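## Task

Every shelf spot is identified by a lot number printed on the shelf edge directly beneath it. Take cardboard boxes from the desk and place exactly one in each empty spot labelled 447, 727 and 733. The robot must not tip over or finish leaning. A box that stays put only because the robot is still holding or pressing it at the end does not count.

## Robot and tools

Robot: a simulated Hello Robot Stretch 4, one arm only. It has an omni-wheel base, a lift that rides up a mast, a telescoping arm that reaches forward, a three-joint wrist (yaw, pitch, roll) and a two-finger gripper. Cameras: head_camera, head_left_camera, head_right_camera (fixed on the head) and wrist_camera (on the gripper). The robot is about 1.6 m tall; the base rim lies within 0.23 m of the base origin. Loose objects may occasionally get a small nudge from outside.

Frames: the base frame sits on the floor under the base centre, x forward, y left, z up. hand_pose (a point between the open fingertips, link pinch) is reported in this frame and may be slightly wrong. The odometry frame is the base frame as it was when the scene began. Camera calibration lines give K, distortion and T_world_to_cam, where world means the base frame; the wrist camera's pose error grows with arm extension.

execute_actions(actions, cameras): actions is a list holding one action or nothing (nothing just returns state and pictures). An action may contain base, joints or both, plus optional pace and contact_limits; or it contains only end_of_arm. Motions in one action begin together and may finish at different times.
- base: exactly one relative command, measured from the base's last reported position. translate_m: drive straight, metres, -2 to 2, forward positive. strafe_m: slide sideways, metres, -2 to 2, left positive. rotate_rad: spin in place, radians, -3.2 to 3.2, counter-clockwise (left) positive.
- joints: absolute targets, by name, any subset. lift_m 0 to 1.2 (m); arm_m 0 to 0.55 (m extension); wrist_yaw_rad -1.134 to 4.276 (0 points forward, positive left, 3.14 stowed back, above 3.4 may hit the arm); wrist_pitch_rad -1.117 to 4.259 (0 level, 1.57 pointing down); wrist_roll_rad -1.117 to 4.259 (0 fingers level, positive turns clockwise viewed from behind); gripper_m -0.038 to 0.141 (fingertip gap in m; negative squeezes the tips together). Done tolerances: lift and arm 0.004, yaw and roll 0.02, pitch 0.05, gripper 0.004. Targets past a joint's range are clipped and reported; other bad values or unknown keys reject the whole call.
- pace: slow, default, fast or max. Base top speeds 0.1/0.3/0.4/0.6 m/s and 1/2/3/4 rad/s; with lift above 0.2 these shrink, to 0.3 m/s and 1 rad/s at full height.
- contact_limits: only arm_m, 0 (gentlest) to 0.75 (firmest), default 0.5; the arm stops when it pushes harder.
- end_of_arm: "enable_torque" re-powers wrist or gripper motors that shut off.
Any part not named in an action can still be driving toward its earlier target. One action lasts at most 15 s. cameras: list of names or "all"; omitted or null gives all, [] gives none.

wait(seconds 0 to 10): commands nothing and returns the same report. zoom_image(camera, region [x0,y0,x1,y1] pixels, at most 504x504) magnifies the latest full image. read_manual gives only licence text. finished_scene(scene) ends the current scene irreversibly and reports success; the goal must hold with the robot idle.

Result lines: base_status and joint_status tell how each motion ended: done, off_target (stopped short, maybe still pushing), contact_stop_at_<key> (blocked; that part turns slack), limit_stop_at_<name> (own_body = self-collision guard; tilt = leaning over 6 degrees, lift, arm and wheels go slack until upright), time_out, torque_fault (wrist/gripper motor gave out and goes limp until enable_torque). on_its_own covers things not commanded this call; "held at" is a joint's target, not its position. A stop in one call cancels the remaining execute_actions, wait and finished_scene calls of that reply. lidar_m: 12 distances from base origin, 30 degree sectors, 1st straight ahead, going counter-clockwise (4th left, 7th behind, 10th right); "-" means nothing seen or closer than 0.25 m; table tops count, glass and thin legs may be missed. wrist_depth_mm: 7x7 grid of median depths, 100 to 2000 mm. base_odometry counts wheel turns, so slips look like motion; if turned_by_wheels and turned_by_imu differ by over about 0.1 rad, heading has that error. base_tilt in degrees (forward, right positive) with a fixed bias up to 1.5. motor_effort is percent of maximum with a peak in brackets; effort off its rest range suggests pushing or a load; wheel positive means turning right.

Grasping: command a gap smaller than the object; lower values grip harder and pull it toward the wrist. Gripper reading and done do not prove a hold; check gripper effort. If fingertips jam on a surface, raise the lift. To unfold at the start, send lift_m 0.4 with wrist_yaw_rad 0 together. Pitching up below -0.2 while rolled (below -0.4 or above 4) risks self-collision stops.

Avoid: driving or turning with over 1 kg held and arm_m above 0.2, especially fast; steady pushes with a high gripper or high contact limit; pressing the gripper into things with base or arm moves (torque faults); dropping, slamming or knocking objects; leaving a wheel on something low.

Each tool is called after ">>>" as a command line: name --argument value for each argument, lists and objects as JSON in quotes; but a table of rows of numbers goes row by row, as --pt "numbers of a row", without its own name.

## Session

>>> execute_actions --actions '[]'

Scene clock: 0.00 s.
base_odometry: x=+0.000 y=+0.000 heading=+0.000 (m, m, rad; odometry frame)
turned_by_wheels: +0.000 (rad since the last result)
turned_by_imu: +0.000 (rad since the last result)
base_tilt: forward=+0.1 right=+0.0 (deg)
lidar_m: 1.03 2.32 2.20 0.78 0.75 0.81 1.99 1.95 1.04 0.75 0.71 0.74
base_status: not commanded
joint_positions: lift_m=+0.200 arm_m=+0.001 wrist_yaw_rad=+3.183 wrist_pitch_rad=+0.017 wrist_roll_rad=+0.001 gripper_m=+0.057
joint_status: not commanded
motor_effort: lift_m=+19 arm_m=-1 wrist_yaw_rad=+0 wrist_pitch_rad=-8 wrist_roll_rad=-1 gripper_m=-3 wheel_0=+0 wheel_1=+0 wheel_2=+0 (%)
hand_pose: x=-0.1196 y=+0.0755 z=+0.3728 quat_wxyz=(-0.021, -0.008, +0.000, +1.000) (m; base frame)
wrist_depth_mm: - 139 139 - - 1808 1499 / - - 137 - - 1708 798 / - 108 135 - - 1160 1138 / - 117 136 - - 1808 1430 / 141 138 - - - 1756 1464 / 214 1618 213 1661 216 1661 1397 / 212 1042 976 157 1008 1042 1098
pictures: head_camera, head_left_camera, head_right_camera, wrist_camera
camera_calibration (this result's frames):
wrist_camera: T_world_to_cam=[[-0.0735711, 0.997148, -0.0168368, -0.0721893], [-0.0260314, -0.0187969, -0.999484, 0.4361], [-0.99695, -0.0730949, 0.02734, 0.0967158], [0, 0, 0, 1]] pos_world=[0.102462, 0.0872501, 0.432015]
Images, in order (width x height): head_camera 420x560, head_left_camera 420x672, head_right_camera 420x672, wrist_camera 616x392.

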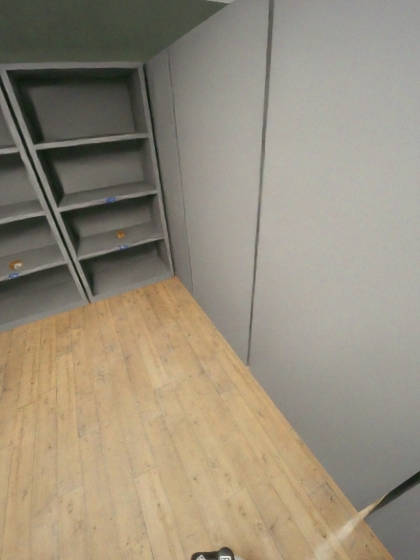

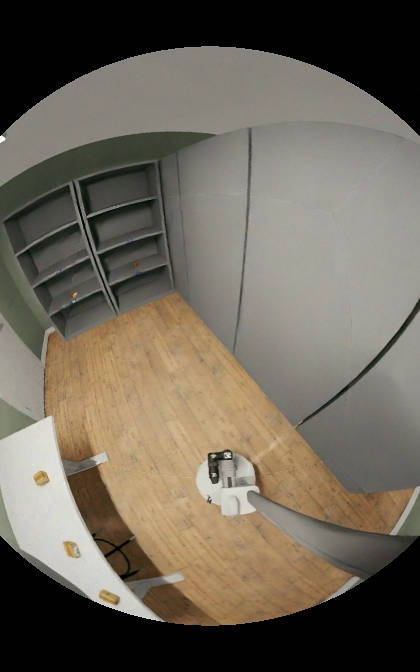

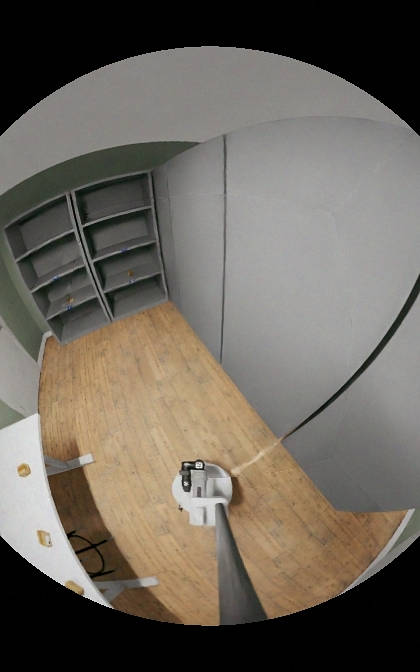

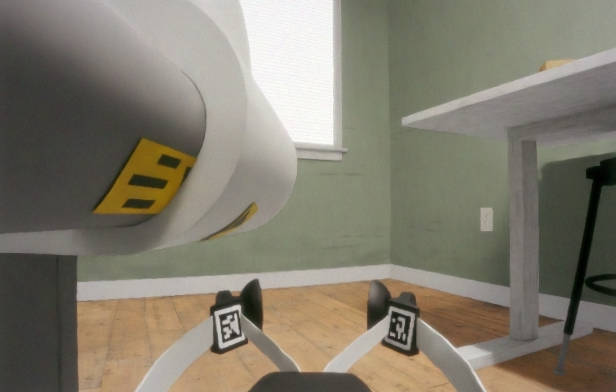

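>>> execute_actions --actions '[{"base":{"rotate_rad":2.08},"joints":{"lift_m":0.7,"wrist_yaw_rad":0,"wrist_pitch_rad":0.3,"gripper_m":0.135},"pace":"fast"}]' --cameras '["head_camera","wrist_camera"]'

Scene clock: 2.63 s.
base_odometry: x=+0.000 y=+0.000 heading=+2.080 (m, m, rad; odometry frame)
turned_by_wheels: +2.080 (rad since the last result)
turned_by_imu: +2.115 (rad since the last result)
base_tilt: forward=+0.1 right=-0.2 (deg)
lidar_m: 0.75 0.78 1.07 1.95 1.03 0.75 0.72 0.77 1.03 2.32 2.21 0.79
base_status: done
joint_positions: lift_m=+0.700 arm_m=+0.001 wrist_yaw_rad=+0.000 wrist_pitch_rad=+0.302 wrist_roll_rad=+0.001 gripper_m=+0.135
joint_status: all done
motor_effort: lift_m=+21(19) arm_m=-1(1) wrist_yaw_rad=-1(8) wrist_pitch_rad=-8(8) wrist_roll_rad=-1(3) gripper_m=+0(1) wheel_0=+1(4) wheel_1=+1(7) wheel_2=+1(10) (%)
hand_pose: x=+0.4476 y=-0.0873 z=+0.7922 quat_wxyz=(+0.989, +0.000, +0.151, +0.000) (m; base frame)
wrist_depth_mm: 1255 1255 1229 1205 1205 1205 1182 / 1308 1308 1281 1255 1229 1229 1205 / 1366 1336 1308 1308 1255 1281 1281 / 661 699 699 768 778 691 759 / 960 820 831 1397 1397 960 931 / 1060 931 1182 1464 1430 917 1430 / 1160 1308 1281 150 1281 976 1336
pictures: head_camera, wrist_camera
camera_calibration (this result's frames):
wrist_camera: T_world_to_cam=[[0.0269898, -0.999315, -0.0253219, -0.0736282], [-0.255562, 0.0175914, -0.966633, 0.946833], [0.966416, 0.0325605, -0.254912, -0.00715704], [0, 0, 0, 1]] pos_world=[0.250878, -0.0900009, 0.911551]
Images, in order (width x height): head_camera 420x560, wrist_camera 616x392.

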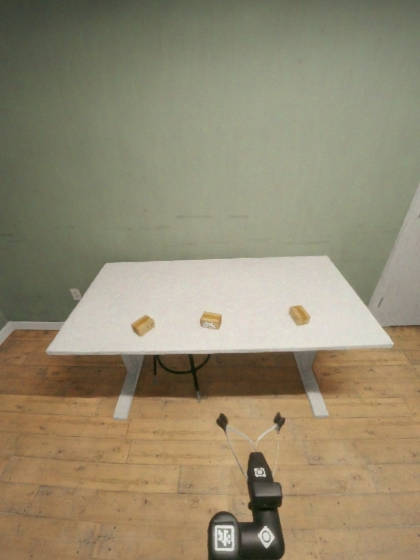

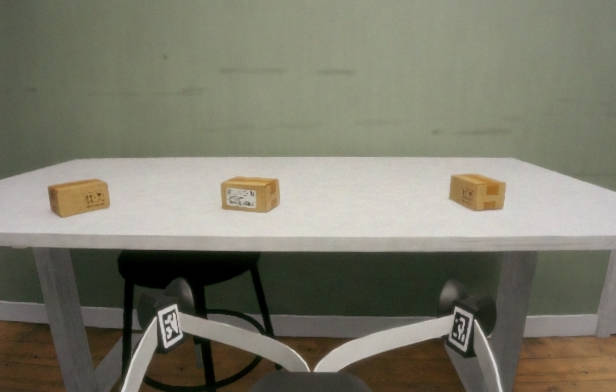

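>>> execute_actions --actions '[{"base":{"strafe_m":-0.295},"joints":{"arm_m":0.32,"lift_m":0.69},"pace":"max"}]' --cameras '["head_camera","wrist_camera"]'

>>> zoom_image --camera "head_camera" --region '[50,280,290,380]'

Scene clock: 4.97 s.
base_odometry: x=+0.258 y=+0.144 heading=+2.080 (m, m, rad; odometry frame)
turned_by_wheels: +0.000 (rad since the last result)
turned_by_imu: +0.000 (rad since the last result)
base_tilt: forward=+0.0 right=+0.0 (deg)
lidar_m: 0.76 0.80 1.09 2.25 1.01 0.76 0.72 0.76 1.03 2.01 2.14 0.80
base_status: done
joint_positions: lift_m=+0.690 arm_m=+0.319 wrist_yaw_rad=+0.000 wrist_pitch_rad=+0.302 wrist_roll_rad=+0.001 gripper_m=+0.135
joint_status: all done
motor_effort: lift_m=+18(18) arm_m=+6(6) wrist_yaw_rad=+0(1) wrist_pitch_rad=-8(9) wrist_roll_rad=-3(2) gripper_m=+0(1) wheel_0=-1(11) wheel_1=-1(10) wheel_2=+0(2) (%)
hand_pose: x=+0.7653 y=-0.0874 z=+0.7824 quat_wxyz=(+0.989, +0.000, +0.150, +0.000) (m; base frame)
wrist_depth_mm: 960 960 931 931 917 917 891 / 976 976 960 946 946 946 946 / 1042 1025 1008 1008 991 976 976 / 732 732 723 723 715 715 1008 / 459 459 462 362 459 452 449 / 330 315 336 336 334 296 325 / 265 255 263 150 256 249 260
pictures: head_camera, wrist_camera
camera_calibration (this result's frames):
wrist_camera: T_world_to_cam=[[0.0266759, -0.999323, -0.0253206, -0.0822976], [-0.255504, 0.0176723, -0.966647, 1.01858], [0.96644, 0.0322556, -0.254859, -0.316746], [0, 0, 0, 1]] pos_world=[0.568561, -0.0900257, 0.901794]
Images, in order (width x height): head_camera 420x560, wrist_camera 616x392.

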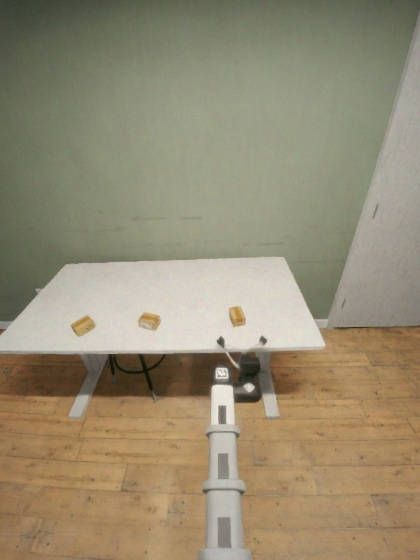

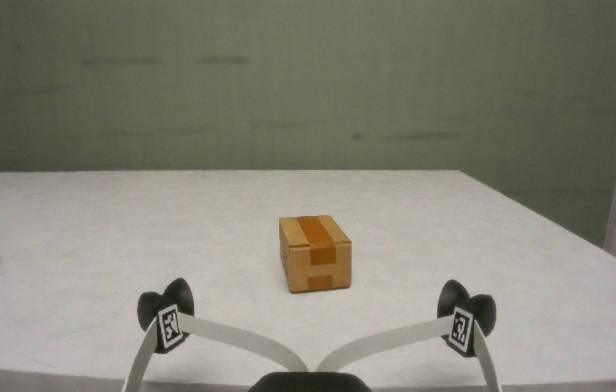

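Region (50, 280, 290, 380) of head_camera's 420x560 image, scaled by 2.100, with more detail than that image has; it fills the top 210 rows of this view, and the rest is white.

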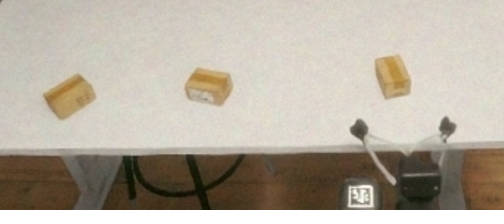

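>>> execute_actions --actions '[{"joints":{"arm_m":0.482,"lift_m":0.667,"gripper_m":0.12},"pace":"max"}]' --cameras '["wrist_camera"]'

>>> execute_actions --actions '[{"joints":{"gripper_m":0.02,"lift_m":0.658}}]' --cameras '["wrist_camera"]'

Scene clock: 6.40 s.
base_odometry: x=+0.258 y=+0.144 heading=+2.080 (m, m, rad; odometry frame)
turned_by_wheels: +0.000 (rad since the last result)
turned_by_imu: +0.000 (rad since the last result)
base_tilt: forward=+0.2 right=-0.2 (deg)
lidar_m: 0.77 0.81 1.08 2.24 1.03 0.74 0.71 0.74 1.03 2.03 2.13 0.79
base_status: not commanded
joint_positions: lift_m=+0.667 arm_m=+0.481 wrist_yaw_rad=+0.000 wrist_pitch_rad=+0.302 wrist_roll_rad=+0.001 gripper_m=+0.120
joint_status: all done
motor_effort: lift_m=+17(20) arm_m=+5(7) wrist_yaw_rad=+1(0) wrist_pitch_rad=-7(8) wrist_roll_rad=-2(3) gripper_m=-1(4) wheel_0=-1(1) wheel_1=-1(1) wheel_2=+0(1) (%)
hand_pose: x=+0.9274 y=-0.0873 z=+0.7595 quat_wxyz=(+0.989, +0.000, +0.150, +0.000) (m; base frame)
wrist_depth_mm: 809 798 788 778 778 768 750 / 831 820 809 798 788 788 768 / 854 854 854 842 831 820 809 / 640 634 634 621 621 621 842 / 399 399 402 399 397 394 389 / 287 276 219 200 276 271 283 / 229 225 229 154 218 216 226
pictures: wrist_camera
camera_calibration (this result's frames):
wrist_camera: T_world_to_cam=[[0.0267935, -0.99932, -0.02532, -0.0872777], [-0.25549, 0.0176421, -0.966651, 1.03779], [0.96644, 0.0323689, -0.254844, -0.479186], [0, 0, 0, 1]] pos_world=[0.730589, -0.0900165, 0.878852]
Images, in order (width x height): wrist_camera 616x392.

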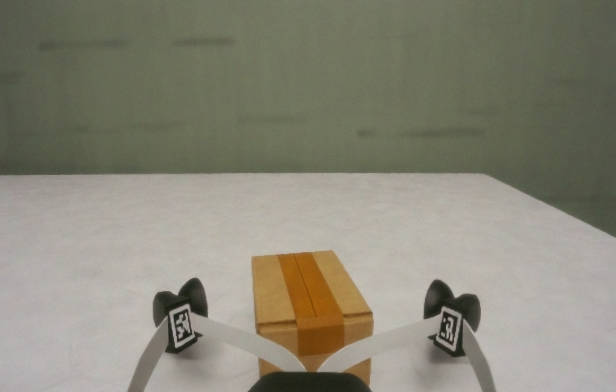

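Scene clock: 8.27 s.
base_odometry: x=+0.258 y=+0.144 heading=+2.080 (m, m, rad; odometry frame)
turned_by_wheels: +0.000 (rad since the last result)
turned_by_imu: +0.000 (rad since the last result)
base_tilt: forward=+0.2 right=-0.1 (deg)
lidar_m: 0.77 0.80 1.09 2.22 1.03 0.74 0.70 0.75 1.05 2.03 2.13 0.79
base_status: not commanded
joint_positions: lift_m=+0.658 arm_m=+0.481 wrist_yaw_rad=+0.000 wrist_pitch_rad=+0.303 wrist_roll_rad=+0.001 gripper_m=+0.020
joint_status: all done
motor_effort: lift_m=+16(14) arm_m=+6(6) wrist_yaw_rad=+0(0) wrist_pitch_rad=-10(10) wrist_roll_rad=-1(3) gripper_m=-19(18) wheel_0=-1(1) wheel_1=-1(1) wheel_2=+0(0) (%)
hand_pose: x=+0.9273 y=-0.0873 z=+0.7503 quat_wxyz=(+0.989, +0.000, +0.151, +0.000) (m; base frame)
wrist_depth_mm: 809 798 788 778 778 759 759 / 831 809 809 820 798 788 768 / 854 866 831 831 831 809 820 / 597 597 591 591 580 585 820 / 373 377 375 242 373 368 366 / 271 272 208 177 186 270 267 / 216 204 206 177 180 163 212
pictures: wrist_camera
camera_calibration (this result's frames):
wrist_camera: T_world_to_cam=[[0.0267709, -0.99932, -0.0253436, -0.0874693], [-0.256354, 0.0176418, -0.966422, 1.02953], [0.966212, 0.0323689, -0.255708, -0.480591], [0, 0, 0, 1]] pos_world=[0.73062, -0.0900164, 0.869855]
Images, in order (width x height): wrist_camera 616x392.

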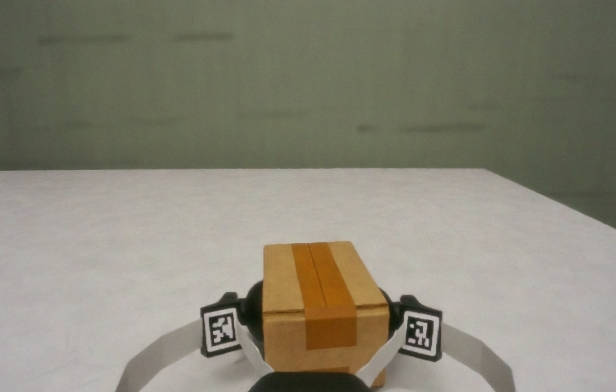

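>>> execute_actions --actions '[{"base":{"rotate_rad":-1.545},"joints":{"lift_m":0.72,"arm_m":0},"pace":"default"}]' --cameras '["wrist_camera"]'

>>> execute_actions --actions '[{"base":{"translate_m":0.8},"joints":{"lift_m":0.9},"pace":"max"}]' --cameras '["head_camera","wrist_camera"]'

Scene clock: 11.00 s.
base_odometry: x=+0.258 y=+0.144 heading=+0.535 (m, m, rad; odometry frame)
turned_by_wheels: -1.545 (rad since the last result)
turned_by_imu: -1.572 (rad since the last result)
base_tilt: forward=+0.2 right=+0.0 (deg)
lidar_m: 2.03 2.14 0.78 0.75 0.81 1.11 2.25 1.01 0.73 0.72 0.77 1.06
base_status: done
joint_positions: lift_m=+0.720 arm_m=+0.002 wrist_yaw_rad=+0.000 wrist_pitch_rad=+0.303 wrist_roll_rad=+0.001 gripper_m=+0.020
joint_status: all done
joint sent to its limit — the command would take arm_m past its lower limit, so that joint was sent only as far as its limit.
motor_effort: lift_m=+21(26) arm_m=-6(8) wrist_yaw_rad=+1(2) wrist_pitch_rad=-11(11) wrist_roll_rad=-2(2) gripper_m=-18(19) wheel_0=+0(6) wheel_1=+1(5) wheel_2=-1(7) (%)
hand_pose: x=+0.4484 y=-0.0875 z=+0.8118 quat_wxyz=(+0.989, +0.000, +0.151, +0.000) (m; base frame)
wrist_depth_mm: - - - - - 1618 1025 / - - - - - 1576 1025 / - - - - - 1618 1060 / - - - - - 1618 1042 / - - - 242 - 1576 1025 / 1708 1708 209 177 186 1537 1025 / 1366 1281 1281 177 181 164 1025
pictures: wrist_camera
camera_calibration (this result's frames):
wrist_camera: T_world_to_cam=[[0.0261754, -0.999336, -0.0253508, -0.0729814], [-0.256695, 0.0177899, -0.966329, 0.966289], [0.966138, 0.0318014, -0.256059, -0.00190599], [0, 0, 0, 1]] pos_world=[0.251794, -0.0900625, 0.931415]
Images, in order (width x height): wrist_camera 616x392.

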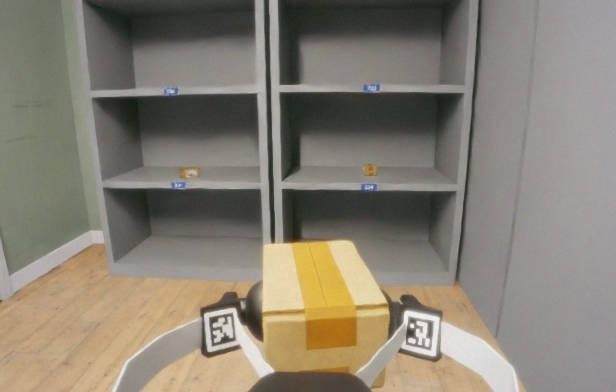

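Scene clock: 14.37 s.
base_odometry: x=+0.946 y=+0.552 heading=+0.535 (m, m, rad; odometry frame)
turned_by_wheels: +0.000 (rad since the last result)
turned_by_imu: -0.003 (rad since the last result)
base_tilt: forward=+0.1 right=-0.1 (deg)
lidar_m: 1.23 1.30 1.55 1.38 0.85 1.10 3.07 1.05 0.77 0.72 0.78 1.08
base_status: done
joint_positions: lift_m=+0.900 arm_m=+0.002 wrist_yaw_rad=+0.000 wrist_pitch_rad=+0.303 wrist_roll_rad=+0.001 gripper_m=+0.020
joint_status: all done
motor_effort: lift_m=+21(28) arm_m=-6(6) wrist_yaw_rad=-1(2) wrist_pitch_rad=-10(13) wrist_roll_rad=-2(2) gripper_m=-19(18) wheel_0=+0(7) wheel_1=-1(7) wheel_2=+0(11) (%)
hand_pose: x=+0.4484 y=-0.0874 z=+0.9919 quat_wxyz=(+0.989, +0.000, +0.151, +0.000) (m; base frame)
wrist_depth_mm: 1430 1397 991 1336 1308 1308 960 / 1430 1397 991 1366 1336 1336 960 / 1397 1430 1008 1397 1430 1255 960 / 1537 1537 1205 1464 1464 1430 976 / 1366 1464 1182 242 1464 1366 1008 / 1397 1661 209 177 185 1160 1060 / 1464 1430 1182 178 181 164 1042
pictures: head_camera, wrist_camera
camera_calibration (this result's frames):
wrist_camera: T_world_to_cam=[[0.026573, -0.999325, -0.0253478, -0.0684865], [-0.25659, 0.0176887, -0.966358, 1.1403], [0.966155, 0.032183, -0.255947, 0.0441472], [0, 0, 0, 1]] pos_world=[0.251757, -0.0900315, 1.1115]
Images, in order (width x height): head_camera 420x560, wrist_camera 616x392.

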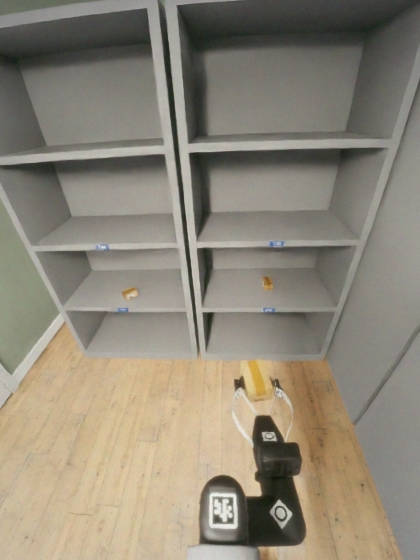

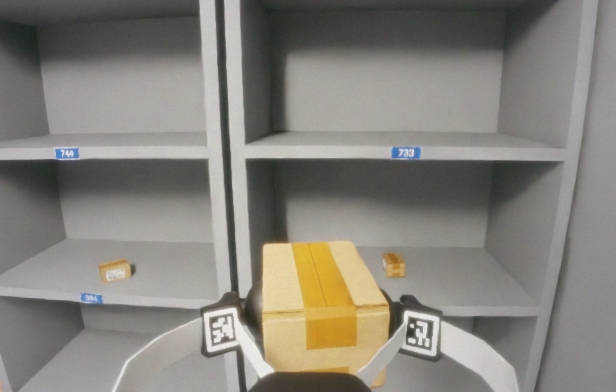

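>>> execute_actions --actions '[{"base":{"strafe_m":-0.23},"joints":{"lift_m":0.95,"arm_m":0.535},"pace":"max"}]' --cameras '["head_camera"]'

>>> execute_actions --actions '[{"base":{"translate_m":0.44},"pace":"max"}]' --cameras '["head_camera","wrist_camera"]'

Scene clock: 16.60 s.
base_odometry: x=+1.063 y=+0.354 heading=+0.535 (m, m, rad; odometry frame)
turned_by_wheels: +0.000 (rad since the last result)
turned_by_imu: +0.001 (rad since the last result)
base_tilt: forward=+0.3 right=-0.1 (deg)
lidar_m: 1.23 1.28 1.79 1.40 1.06 1.47 1.82 0.73 0.53 0.50 0.53 0.78
base_status: done
joint_positions: lift_m=+0.950 arm_m=+0.534 wrist_yaw_rad=+0.000 wrist_pitch_rad=+0.303 wrist_roll_rad=+0.001 gripper_m=+0.020
joint_status: all done
motor_effort: lift_m=+20(24) arm_m=+6(7) wrist_yaw_rad=+0(3) wrist_pitch_rad=-10(12) wrist_roll_rad=-2(1) gripper_m=-20(19) wheel_0=+1(8) wheel_1=+0(8) wheel_2=+1(0) (%)
hand_pose: x=+0.9802 y=-0.0873 z=+1.0420 quat_wxyz=(+0.989, +0.000, +0.151, +0.000) (m; base frame)
wrist_depth_mm: 580 820 854 831 831 809 634 / 585 820 878 866 854 831 640 / 585 820 917 904 878 866 627 / 569 676 676 668 668 661 591 / 539 500 500 241 496 488 488 / 591 842 209 176 185 931 634 / 585 691 854 177 181 163 627
pictures: head_camera
Images, in order (width x height): head_camera 420x560.

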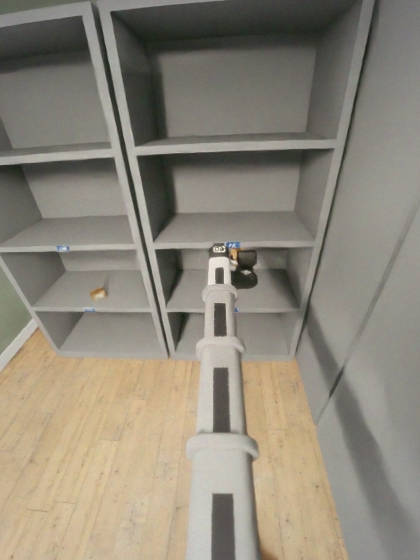

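Scene clock: 19.27 s.
base_odometry: x=+1.441 y=+0.578 heading=+0.535 (m, m, rad; odometry frame)
turned_by_wheels: +0.000 (rad since the last result)
turned_by_imu: -0.002 (rad since the last result)
base_tilt: forward=+0.1 right=-0.1 (deg)
lidar_m: 0.79 0.82 1.16 1.73 1.31 1.45 1.90 0.76 0.55 0.52 0.56 0.79
base_status: done
joint_positions: lift_m=+0.950 arm_m=+0.534 wrist_yaw_rad=+0.000 wrist_pitch_rad=+0.303 wrist_roll_rad=+0.001 gripper_m=+0.020
joint_status: not commanded
motor_effort: lift_m=+21(21) arm_m=+5(6) wrist_yaw_rad=+0(1) wrist_pitch_rad=-11(11) wrist_roll_rad=-2(3) gripper_m=-19(20) wheel_0=+0(4) wheel_1=+0(4) wheel_2=-1(9) (%)
hand_pose: x=+0.9803 y=-0.0874 z=+1.0419 quat_wxyz=(+0.989, +0.000, +0.151, +0.000) (m; base frame)
wrist_depth_mm: 449 442 439 427 427 415 413 / 466 459 452 445 439 430 424 / 484 477 469 462 455 445 439 / 504 496 488 480 473 466 455 / 424 430 427 242 427 421 415 / 309 310 209 177 185 307 303 / 245 234 235 177 181 163 243
pictures: head_camera, wrist_camera
camera_calibration (this result's frames):
wrist_camera: T_world_to_cam=[[0.0266513, -0.999323, -0.0253483, -0.0814069], [-0.256601, 0.0176687, -0.966356, 1.32509], [0.96615, 0.032259, -0.255956, -0.4569], [0, 0, 0, 1]] pos_world=[0.783623, -0.0900253, 1.1615]
Images, in order (width x height): head_camera 420x560, wrist_camera 616x392.

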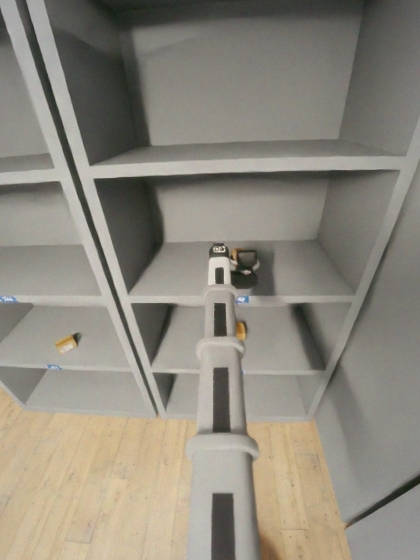

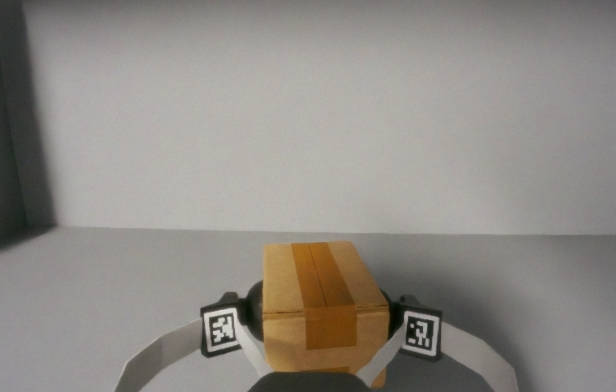

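>>> execute_actions --actions '[{"joints":{"lift_m":0.929}}]' --cameras '[]'

>>> execute_actions --actions '[{"joints":{"gripper_m":0.095}}]' --cameras '[]'

>>> execute_actions --actions '[{"base":{"translate_m":-2.0},"joints":{"arm_m":0.1,"gripper_m":0.14},"pace":"max"}]' --cameras '["wrist_camera"]'

>>> execute_actions --actions '[{"base":{"rotate_rad":1.26},"joints":{"lift_m":0.69,"arm_m":0.33},"pace":"fast"}]' --cameras '["head_camera","wrist_camera"]'

Scene clock: 20.67 s.
base_odometry: x=+1.441 y=+0.578 heading=+0.535 (m, m, rad; odometry frame)
turned_by_wheels: +0.000 (rad since the last result)
turned_by_imu: +0.000 (rad since the last result)
base_tilt: forward=+0.1 right=-0.1 (deg)
lidar_m: 0.77 0.83 1.15 1.74 1.30 1.47 1.88 0.73 0.55 0.52 0.55 0.78
base_status: not commanded
joint_positions: lift_m=+0.929 arm_m=+0.534 wrist_yaw_rad=+0.000 wrist_pitch_rad=+0.303 wrist_roll_rad=+0.001 gripper_m=+0.020
joint_status: all done
motor_effort: lift_m=+17(20) arm_m=+5(5) wrist_yaw_rad=+0(1) wrist_pitch_rad=-10(11) wrist_roll_rad=-2(2) gripper_m=-20(19) wheel_0=+0(0) wheel_1=-1(1) wheel_2=-1(1) (%)
hand_pose: x=+0.9803 y=-0.0874 z=+1.0212 quat_wxyz=(+0.989, +0.000, +0.151, +0.000) (m; base frame)
wrist_depth_mm: 449 445 436 427 424 415 413 / 466 459 449 445 439 427 424 / 488 477 466 459 455 442 442 / 500 496 484 480 473 462 455 / 375 375 375 241 373 370 366 / 270 272 209 177 185 270 267 / 215 204 206 178 181 163 213
pictures: none
No camera images: the call's "cameras" was empty. Leave "cameras" out to get every camera's image.

Scene clock: 22.23 s.
base_odometry: x=+1.441 y=+0.578 heading=+0.535 (m, m, rad; odometry frame)
turned_by_wheels: +0.000 (rad since the last result)
turned_by_imu: +0.000 (rad since the last result)
base_tilt: forward=+0.1 right=+0.0 (deg)
lidar_m: 0.78 0.83 1.15 1.71 1.31 1.45 1.89 0.74 0.54 0.52 0.56 0.78
base_status: not commanded
joint_positions: lift_m=+0.929 arm_m=+0.534 wrist_yaw_rad=+0.000 wrist_pitch_rad=+0.303 wrist_roll_rad=+0.001 gripper_m=+0.095
joint_status: all done
motor_effort: lift_m=+17(17) arm_m=+6(6) wrist_yaw_rad=+1(0) wrist_pitch_rad=-9(11) wrist_roll_rad=-2(3) gripper_m=-1(18) wheel_0=+0(0) wheel_1=+0(0) wheel_2=-1(1) (%)
hand_pose: x=+0.9803 y=-0.0874 z=+1.0214 quat_wxyz=(+0.989, +0.000, +0.151, +0.000) (m; base frame)
wrist_depth_mm: 455 445 436 430 424 418 410 / 466 462 452 442 436 433 424 / 484 477 469 462 452 445 439 / 500 492 488 477 469 462 455 / 375 379 377 250 375 370 366 / 272 274 213 190 205 271 270 / 216 213 207 151 206 208 213
pictures: none
No camera images: the call's "cameras" was empty. Leave "cameras" out to get every camera's image.

Scene clock: 29.03 s.
base_odometry: x=-0.279 y=-0.441 heading=+0.535 (m, m, rad; odometry frame)
turned_by_wheels: +0.000 (rad since the last result)
turned_by_imu: +0.002 (rad since the last result)
base_tilt: forward=+0.2 right=-0.2 (deg)
lidar_m: 2.08 1.41 1.03 1.00 1.05 1.55 1.49 0.65 0.46 0.45 0.47 0.68
base_status: done
joint_positions: lift_m=+0.929 arm_m=+0.101 wrist_yaw_rad=+0.000 wrist_pitch_rad=+0.302 wrist_roll_rad=+0.001 gripper_m=+0.140
joint_status: all done
motor_effort: lift_m=+17(17) arm_m=-6(7) wrist_yaw_rad=+0(0) wrist_pitch_rad=-8(8) wrist_roll_rad=-3(1) gripper_m=+0(1) wheel_0=+0(8) wheel_1=+0(6) wheel_2=+1(8) (%)
hand_pose: x=+0.5473 y=-0.0874 z=+1.0215 quat_wxyz=(+0.989, +0.000, +0.151, +0.000) (m; base frame)
wrist_depth_mm: - - - - - 991 654 / - - - - - 991 661 / - - - - - 991 647 / - - - - - 1008 640 / - - - - - 991 640 / - 1921 - - - 208 654 / 1618 1618 1661 151 1576 809 647
pictures: wrist_camera
camera_calibration (this result's frames):
wrist_camera: T_world_to_cam=[[0.0264093, -0.99933, -0.0253225, -0.0703547], [-0.255658, 0.017737, -0.966605, 1.19399], [0.966407, 0.0320012, -0.255018, -0.0449684], [0, 0, 0, 1]] pos_world=[0.350568, -0.0900463, 1.14086]
Images, in order (width x height): wrist_camera 616x392.

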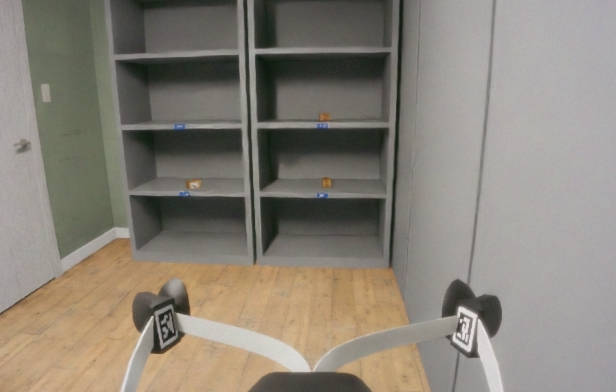

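Scene clock: 30.97 s.
base_odometry: x=-0.279 y=-0.441 heading=+1.795 (m, m, rad; odometry frame)
turned_by_wheels: +1.260 (rad since the last result)
turned_by_imu: +1.280 (rad since the last result)
base_tilt: forward=+0.1 right=+0.1 (deg)
lidar_m: 1.01 1.00 1.72 1.48 1.48 0.57 0.45 0.45 0.55 0.94 2.80 1.20
base_status: done
joint_positions: lift_m=+0.690 arm_m=+0.329 wrist_yaw_rad=+0.000 wrist_pitch_rad=+0.302 wrist_roll_rad=+0.001 gripper_m=+0.140
joint_status: all done
motor_effort: lift_m=+17(17) arm_m=+6(6) wrist_yaw_rad=+0(2) wrist_pitch_rad=-8(8) wrist_roll_rad=-2(2) gripper_m=-1(0) wheel_0=-1(7) wheel_1=-1(5) wheel_2=+1(4) (%)
hand_pose: x=+0.7754 y=-0.0873 z=+0.7825 quat_wxyz=(+0.989, +0.000, +0.151, +0.000) (m; base frame)
wrist_depth_mm: 1060 1118 1182 1229 1281 1397 1430 / 1118 1160 1229 1281 1336 1430 1499 / 1138 1182 1229 1308 1336 1499 1537 / 741 597 732 654 723 715 715 / 500 500 539 1397 1499 1537 1708 / 1229 1255 750 1499 1537 208 1618 / 854 1229 1281 152 1255 1229 1308
pictures: head_camera, wrist_camera
camera_calibration (this result's frames):
wrist_camera: T_world_to_cam=[[0.0268977, -0.999317, -0.0253199, -0.0826742], [-0.255574, 0.0176127, -0.966629, 1.02124], [0.966415, 0.0324712, -0.254925, -0.326337], [0, 0, 0, 1]] pos_world=[0.578604, -0.090008, 0.901878]
Images, in order (width x height): head_camera 420x560, wrist_camera 616x392.

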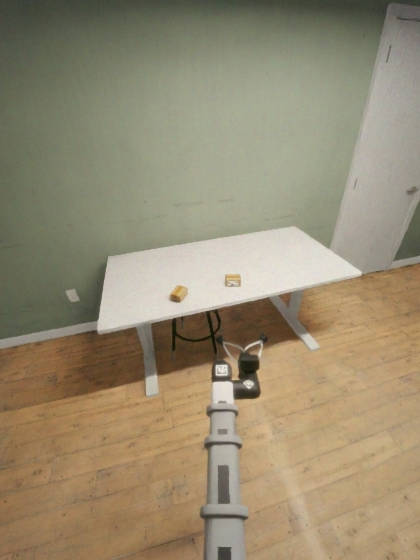

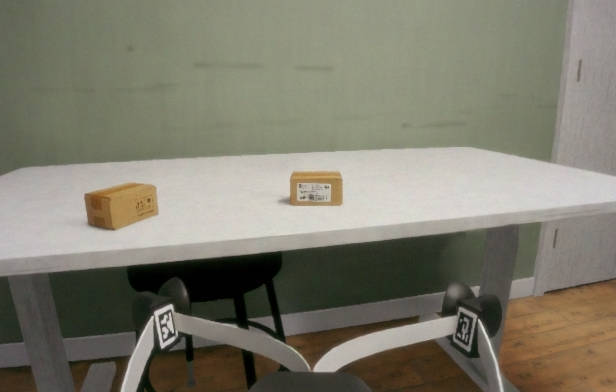

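>>> execute_actions --actions '[{"base":{"translate_m":0.27},"joints":{"arm_m":0.42,"lift_m":0.672},"pace":"max"}]' --cameras '["wrist_camera"]'

Scene clock: 33.23 s.
base_odometry: x=-0.339 y=-0.178 heading=+1.795 (m, m, rad; odometry frame)
turned_by_wheels: +0.000 (rad since the last result)
turned_by_imu: -0.001 (rad since the last result)
base_tilt: forward=+0.2 right=+0.0 (deg)
lidar_m: 0.76 0.74 1.79 1.55 1.57 0.85 0.72 0.73 0.84 1.43 2.72 0.91
base_status: done
joint_positions: lift_m=+0.672 arm_m=+0.419 wrist_yaw_rad=+0.000 wrist_pitch_rad=+0.302 wrist_roll_rad=+0.001 gripper_m=+0.140
joint_status: all done
motor_effort: lift_m=+18(14) arm_m=+6(7) wrist_yaw_rad=+1(1) wrist_pitch_rad=-8(9) wrist_roll_rad=-2(2) gripper_m=+1(0) wheel_0=+0(3) wheel_1=+0(5) wheel_2=-1(11) (%)
hand_pose: x=+0.8653 y=-0.0874 z=+0.7645 quat_wxyz=(+0.989, +0.000, +0.151, +0.000) (m; base frame)
wrist_depth_mm: 778 809 866 891 960 1008 1078 / 809 842 878 917 991 1042 1098 / 831 866 917 976 1008 1060 1160 / 661 654 654 654 640 640 634 / 413 413 413 293 410 407 402 / 297 270 298 296 301 208 293 / 237 229 236 151 226 227 235
pictures: wrist_camera
camera_calibration (this result's frames):
wrist_camera: T_world_to_cam=[[0.0266815, -0.999323, -0.025319, -0.0854251], [-0.255531, 0.0176683, -0.966639, 1.02678], [0.966433, 0.0322612, -0.254887, -0.417954], [0, 0, 0, 1]] pos_world=[0.668578, -0.0900251, 0.883832]
Images, in order (width x height): wrist_camera 616x392.

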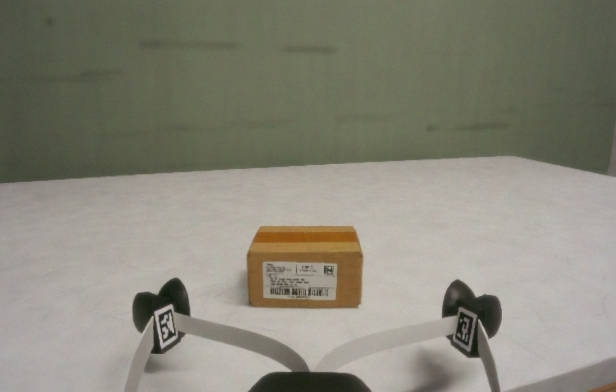

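>>> execute_actions --actions '[{"base":{"strafe_m":0.011},"joints":{"arm_m":0.513,"lift_m":0.658},"pace":"fast"}]' --cameras '["wrist_camera"]'

>>> execute_actions --actions '[{"joints":{"gripper_m":0.05}}]' --cameras '["wrist_camera"]'

Scene clock: 34.60 s.
base_odometry: x=-0.350 y=-0.180 heading=+1.795 (m, m, rad; odometry frame)
turned_by_wheels: +0.000 (rad since the last result)
turned_by_imu: +0.000 (rad since the last result)
base_tilt: forward=+0.1 right=+0.0 (deg)
lidar_m: 0.75 0.75 1.77 1.56 1.55 0.86 0.72 0.70 0.84 1.41 2.72 0.91
base_status: done
joint_positions: lift_m=+0.658 arm_m=+0.512 wrist_yaw_rad=+0.000 wrist_pitch_rad=+0.302 wrist_roll_rad=+0.001 gripper_m=+0.140
joint_status: all done
motor_effort: lift_m=+17(15) arm_m=+6(6) wrist_yaw_rad=+0(1) wrist_pitch_rad=-7(8) wrist_roll_rad=-2(3) gripper_m=+1(0) wheel_0=+0(8) wheel_1=+0(8) wheel_2=-1(1) (%)
hand_pose: x=+0.9583 y=-0.0874 z=+0.7505 quat_wxyz=(+0.989, +0.000, +0.151, +0.000) (m; base frame)
wrist_depth_mm: 707 741 778 820 866 904 960 / 723 768 798 842 891 946 991 / 759 788 842 878 917 976 1042 / 603 603 591 591 585 591 574 / 375 377 377 251 373 370 368 / 272 247 201 198 199 208 267 / 216 209 207 152 205 207 213
pictures: wrist_camera
camera_calibration (this result's frames):
wrist_camera: T_world_to_cam=[[0.0267023, -0.999323, -0.0253189, -0.0882734], [-0.255523, 0.0176632, -0.966642, 1.03705], [0.966434, 0.0322811, -0.254878, -0.511375], [0, 0, 0, 1]] pos_world=[0.761557, -0.0900235, 0.86988]
Images, in order (width x height): wrist_camera 616x392.

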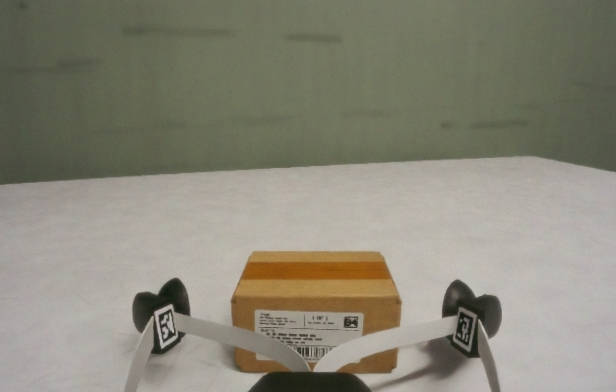

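Scene clock: 36.50 s.
base_odometry: x=-0.350 y=-0.180 heading=+1.795 (m, m, rad; odometry frame)
turned_by_wheels: +0.000 (rad since the last result)
turned_by_imu: +0.000 (rad since the last result)
base_tilt: forward=+0.1 right=-0.1 (deg)
lidar_m: 0.74 0.76 1.77 1.57 1.57 0.87 0.72 0.74 0.85 1.46 2.74 0.88
base_status: not commanded
joint_positions: lift_m=+0.658 arm_m=+0.512 wrist_yaw_rad=+0.000 wrist_pitch_rad=+0.303 wrist_roll_rad=+0.001 gripper_m=+0.050
joint_status: all done
motor_effort: lift_m=+17(17) arm_m=+6(6) wrist_yaw_rad=+0(1) wrist_pitch_rad=-10(11) wrist_roll_rad=-3(2) gripper_m=-19(22) wheel_0=+1(1) wheel_1=+0(0) wheel_2=-1(1) (%)
hand_pose: x=+0.9582 y=-0.0874 z=+0.7502 quat_wxyz=(+0.989, +0.000, +0.151, +0.000) (m; base frame)
wrist_depth_mm: 699 741 778 809 866 904 946 / 732 759 798 842 891 931 991 / 750 798 820 866 917 960 1042 / 597 597 585 585 580 580 569 / 375 375 375 375 370 368 366 / 268 271 188 186 186 268 267 / 215 204 189 189 187 187 212
pictures: wrist_camera
camera_calibration (this result's frames):
wrist_camera: T_world_to_cam=[[0.0266523, -0.999323, -0.0253459, -0.0882167], [-0.25652, 0.0176688, -0.966377, 1.03751], [0.966171, 0.0322579, -0.255875, -0.510362], [0, 0, 0, 1]] pos_world=[0.761589, -0.0900254, 0.869799]
Images, in order (width x height): wrist_camera 616x392.

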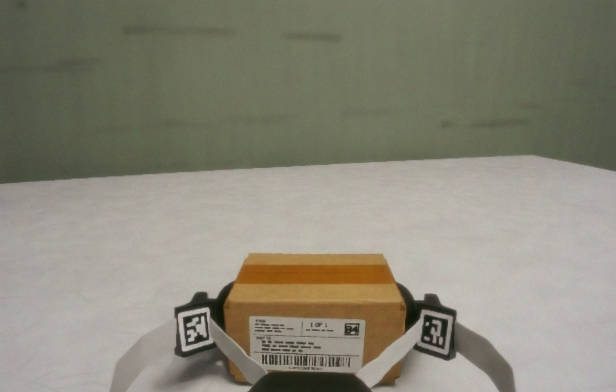

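>>> execute_actions --actions '[{"joints":{"lift_m":0.7,"arm_m":0.15},"pace":"max"}]' --cameras '["wrist_camera"]'

>>> execute_actions --actions '[{"base":{"rotate_rad":0.255},"joints":{"lift_m":0.55,"arm_m":0},"pace":"fast"}]' --cameras '[]'

>>> execute_actions --actions '[{"base":{"strafe_m":0.97},"joints":{"lift_m":0.3},"pace":"max"}]' --cameras '["head_right_camera","wrist_camera"]'

Scene clock: 38.63 s.
base_odometry: x=-0.350 y=-0.180 heading=+1.795 (m, m, rad; odometry frame)
turned_by_wheels: +0.000 (rad since the last result)
turned_by_imu: +0.000 (rad since the last result)
base_tilt: forward=+0.1 right=-0.1 (deg)
lidar_m: 0.75 0.75 1.79 1.55 1.56 0.84 0.73 0.72 0.85 1.45 2.74 0.88
base_status: not commanded
joint_positions: lift_m=+0.700 arm_m=+0.151 wrist_yaw_rad=+0.000 wrist_pitch_rad=+0.304 wrist_roll_rad=+0.001 gripper_m=+0.050
joint_status: all done
motor_effort: lift_m=+21(21) arm_m=-6(7) wrist_yaw_rad=+1(0) wrist_pitch_rad=-12(12) wrist_roll_rad=-1(2) gripper_m=-18(18) wheel_0=+1(1) wheel_1=+0(0) wheel_2=-1(1) (%)
hand_pose: x=+0.5972 y=-0.0875 z=+0.7918 quat_wxyz=(+0.989, +0.000, +0.151, +0.000) (m; base frame)
wrist_depth_mm: 991 1042 1078 1118 1205 1255 1366 / 1042 1078 1118 1205 1255 1308 1397 / 1042 1098 1160 1229 1281 1366 1464 / 778 768 768 750 759 750 741 / 449 469 488 484 521 559 1576 / 392 407 187 186 186 1078 1618 / 1205 960 189 189 187 609 1336
pictures: wrist_camera
camera_calibration (this result's frames):
wrist_camera: T_world_to_cam=[[0.0261933, -0.999335, -0.0253565, -0.077383], [-0.256894, 0.0177843, -0.966276, 0.985238], [0.966085, 0.0318239, -0.256257, -0.150597], [0, 0, 0, 1]] pos_world=[0.400618, -0.0900607, 0.911459]
Images, in order (width x height): wrist_camera 616x392.

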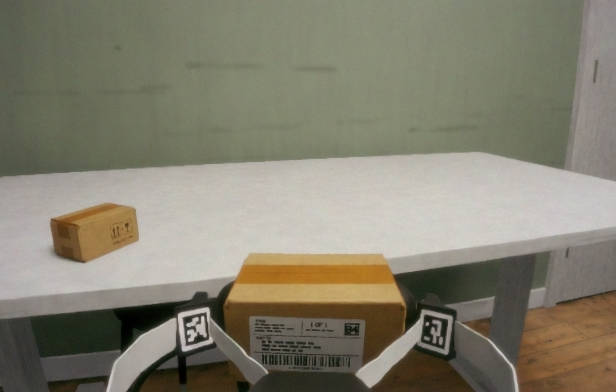

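Scene clock: 40.00 s.
base_odometry: x=-0.350 y=-0.180 heading=+2.050 (m, m, rad; odometry frame)
turned_by_wheels: +0.255 (rad since the last result)
turned_by_imu: +0.259 (rad since the last result)
base_tilt: forward=+0.2 right=-0.1 (deg)
lidar_m: 0.74 0.77 1.61 1.54 1.59 0.74 0.72 0.75 1.02 2.66 1.11 0.79
base_status: done
joint_positions: lift_m=+0.550 arm_m=+0.002 wrist_yaw_rad=+0.000 wrist_pitch_rad=+0.304 wrist_roll_rad=+0.001 gripper_m=+0.050
joint_status: all done
joint sent to its limit — the command would take arm_m past its lower limit, so that joint was sent only as far as its limit.
motor_effort: lift_m=+18(20) arm_m=-6(7) wrist_yaw_rad=+1(2) wrist_pitch_rad=-11(12) wrist_roll_rad=-2(2) gripper_m=-17(17) wheel_0=+0(3) wheel_1=-1(3) wheel_2=+0(6) (%)
hand_pose: x=+0.4484 y=-0.0874 z=+0.6421 quat_wxyz=(+0.989, +0.000, +0.151, +0.000) (m; base frame)
wrist_depth_mm: 1229 1229 1229 1205 1229 1182 1182 / 1281 1281 1255 1281 1281 1229 1229 / 634 580 866 820 820 842 917 / 1366 1366 1366 809 1336 1366 1308 / 1397 1464 1397 1078 1366 1397 1397 / 1397 1397 188 186 186 1397 1366 / 1118 1060 189 189 187 603 1078
pictures: none
No camera images: the call's "cameras" was empty. Leave "cameras" out to get every camera's image.

Scene clock: 43.37 s.
base_odometry: x=-1.211 y=-0.628 heading=+2.050 (m, m, rad; odometry frame)
turned_by_wheels: +0.000 (rad since the last result)
turned_by_imu: -0.005 (rad since the last result)
base_tilt: forward=+0.1 right=+0.0 (deg)
lidar_m: 1.53 0.80 0.60 0.56 0.61 0.82 2.17 0.85 1.06 2.70 1.05 0.93
base_status: done
joint_positions: lift_m=+0.300 arm_m=+0.002 wrist_yaw_rad=+0.000 wrist_pitch_rad=+0.303 wrist_roll_rad=+0.001 gripper_m=+0.050
joint_status: all done
motor_effort: lift_m=+19(20) arm_m=-6(6) wrist_yaw_rad=+1(1) wrist_pitch_rad=-11(13) wrist_roll_rad=-2(3) gripper_m=-17(18) wheel_0=+1(8) wheel_1=+1(12) wheel_2=+1(2) (%)
hand_pose: x=+0.4484 y=-0.0874 z=+0.3920 quat_wxyz=(+0.989, +0.000, +0.151, +0.000) (m; base frame)
wrist_depth_mm: 960 1205 1205 1205 1182 1160 917 / 960 1229 1229 1255 1255 1229 1205 / 960 1281 1281 1281 1281 1255 866 / 960 1336 1336 1366 1308 1308 891 / 976 1229 1308 1308 1281 1255 931 / 891 946 188 186 186 931 878 / 759 707 189 189 187 433 750
pictures: head_right_camera, wrist_camera
camera_calibration (this result's frames):
wrist_camera: T_world_to_cam=[[0.0264352, -0.999329, -0.0253534, -0.0836652], [-0.256772, 0.0177233, -0.966309, 0.560648], [0.96611, 0.0320546, -0.256131, -0.109301], [0, 0, 0, 1]] pos_world=[0.251768, -0.0900419, 0.511643]
Images, in order (width x height): head_right_camera 420x672, wrist_camera 616x392.

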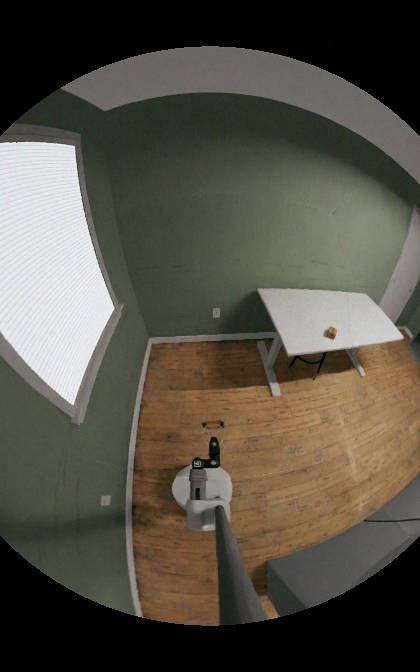

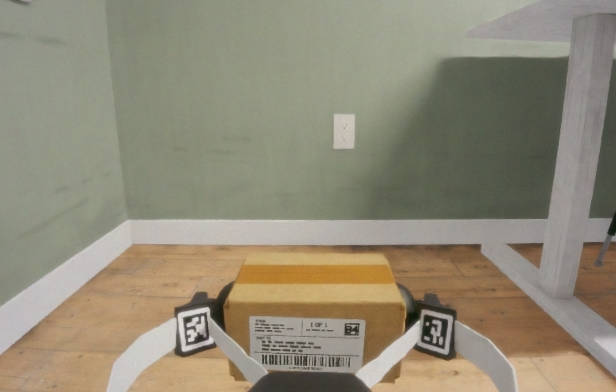

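>>> execute_actions --actions '[{"base":{"translate_m":-1.82},"pace":"max"}]' --cameras '["head_right_camera"]'

Scene clock: 48.50 s.
base_odometry: x=-0.371 y=-2.242 heading=+2.050 (m, m, rad; odometry frame)
turned_by_wheels: +0.000 (rad since the last result)
turned_by_imu: +0.002 (rad since the last result)
base_tilt: forward=+0.1 right=-0.1 (deg)
lidar_m: 2.16 0.80 0.56 0.53 0.57 0.42 0.39 0.42 0.56 1.46 0.89 0.78
base_status: done
joint_positions: lift_m=+0.300 arm_m=+0.002 wrist_yaw_rad=+0.000 wrist_pitch_rad=+0.303 wrist_roll_rad=+0.001 gripper_m=+0.050
joint_status: not commanded
motor_effort: lift_m=+19(19) arm_m=-6(6) wrist_yaw_rad=+1(0) wrist_pitch_rad=-11(12) wrist_roll_rad=-3(3) gripper_m=-18(17) wheel_0=+0(7) wheel_1=+1(8) wheel_2=-1(14) (%)
hand_pose: x=+0.4484 y=-0.0874 z=+0.3920 quat_wxyz=(+0.989, +0.000, +0.151, +0.000) (m; base frame)
wrist_depth_mm: 891 1281 - - - - 569 / 891 1281 - - - - 580 / 904 1281 - - - - 585 / 904 1281 1983 - - 1661 569 / 904 1182 1308 1308 1308 842 580 / 854 960 187 186 186 778 574 / 750 707 190 189 188 421 574
pictures: head_right_camera
Images, in order (width x height): head_right_camera 420x672.

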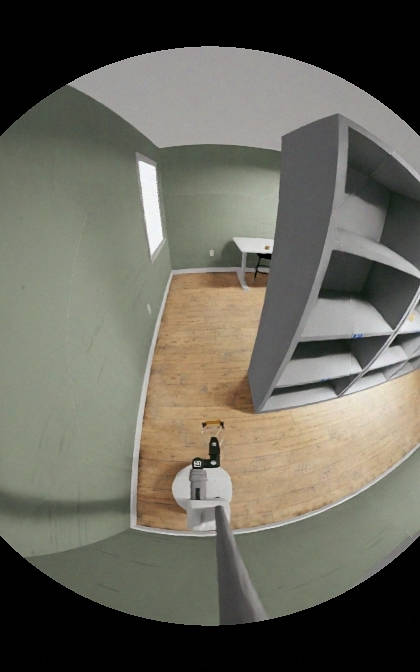

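>>> execute_actions --actions '[{"base":{"strafe_m":-0.84},"joints":{"lift_m":0.43},"pace":"max"}]' --cameras '["head_camera","head_right_camera","wrist_camera"]'

>>> zoom_image --camera "head_camera" --region '[200,300,300,360]'

Scene clock: 51.60 s.
base_odometry: x=+0.374 y=-1.855 heading=+2.050 (m, m, rad; odometry frame)
turned_by_wheels: +0.000 (rad since the last result)
turned_by_imu: +0.005 (rad since the last result)
base_tilt: forward=+0.0 right=+0.0 (deg)
lidar_m: 0.62 0.65 1.45 1.39 0.57 0.37 0.36 0.39 0.53 1.43 0.90 0.64
base_status: done
joint_positions: lift_m=+0.430 arm_m=+0.002 wrist_yaw_rad=+0.000 wrist_pitch_rad=+0.303 wrist_roll_rad=+0.001 gripper_m=+0.050
joint_status: all done
motor_effort: lift_m=+20(24) arm_m=-6(6) wrist_yaw_rad=+1(0) wrist_pitch_rad=-11(12) wrist_roll_rad=-2(2) gripper_m=-18(17) wheel_0=+0(12) wheel_1=+1(12) wheel_2=+1(1) (%)
hand_pose: x=+0.4484 y=-0.0874 z=+0.5219 quat_wxyz=(+0.989, +0.000, +0.151, +0.000) (m; base frame)
wrist_depth_mm: 580 768 778 778 768 750 627 / 585 788 798 788 788 788 634 / 591 798 820 809 809 798 627 / 442 439 439 433 433 424 427 / 559 788 891 399 878 866 609 / 591 842 187 186 186 854 634 / 580 691 189 189 187 452 634
pictures: head_camera, head_right_camera, wrist_camera
camera_calibration (this result's frames):
wrist_camera: T_world_to_cam=[[0.026501, -0.999327, -0.025353, -0.0803836], [-0.256767, 0.0177062, -0.966311, 0.686157], [0.96611, 0.032118, -0.256125, -0.0760319], [0, 0, 0, 1]] pos_world=[0.251768, -0.0900368, 0.641529]
Images, in order (width x height): head_camera 420x560, head_right_camera 420x672, wrist_camera 616x392.

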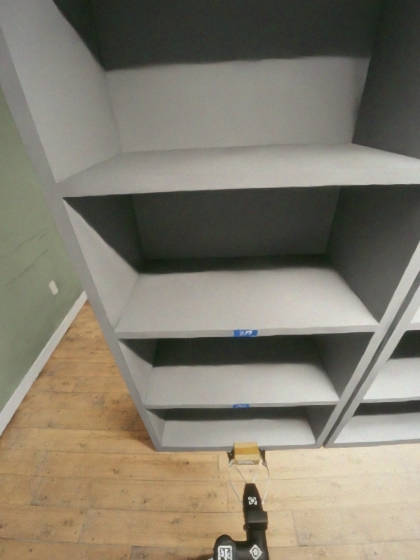

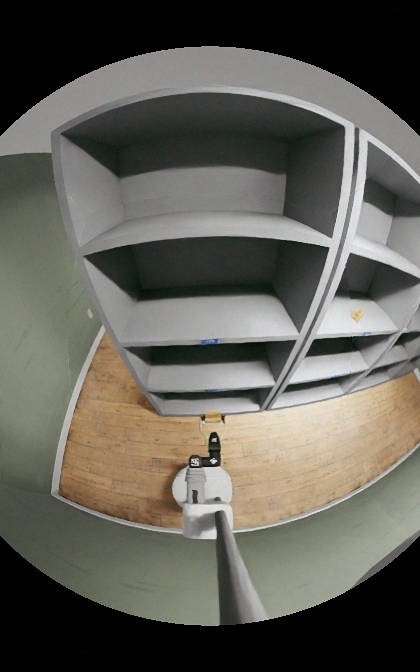

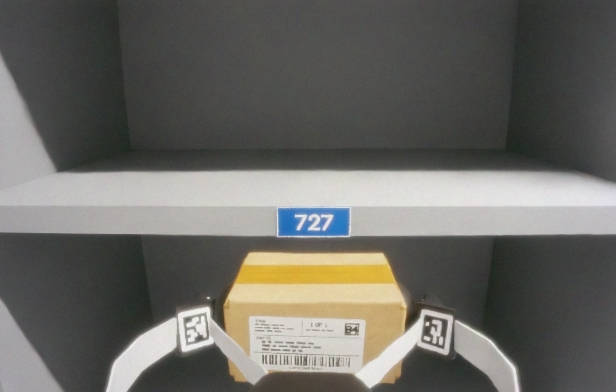

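Region (200, 300, 300, 360) of head_camera's 420x560 image, scaled by 5.040, with more detail than that image has; it fills the top 302 rows of this view, and the rest is white.

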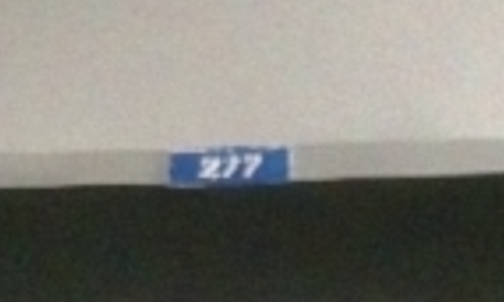

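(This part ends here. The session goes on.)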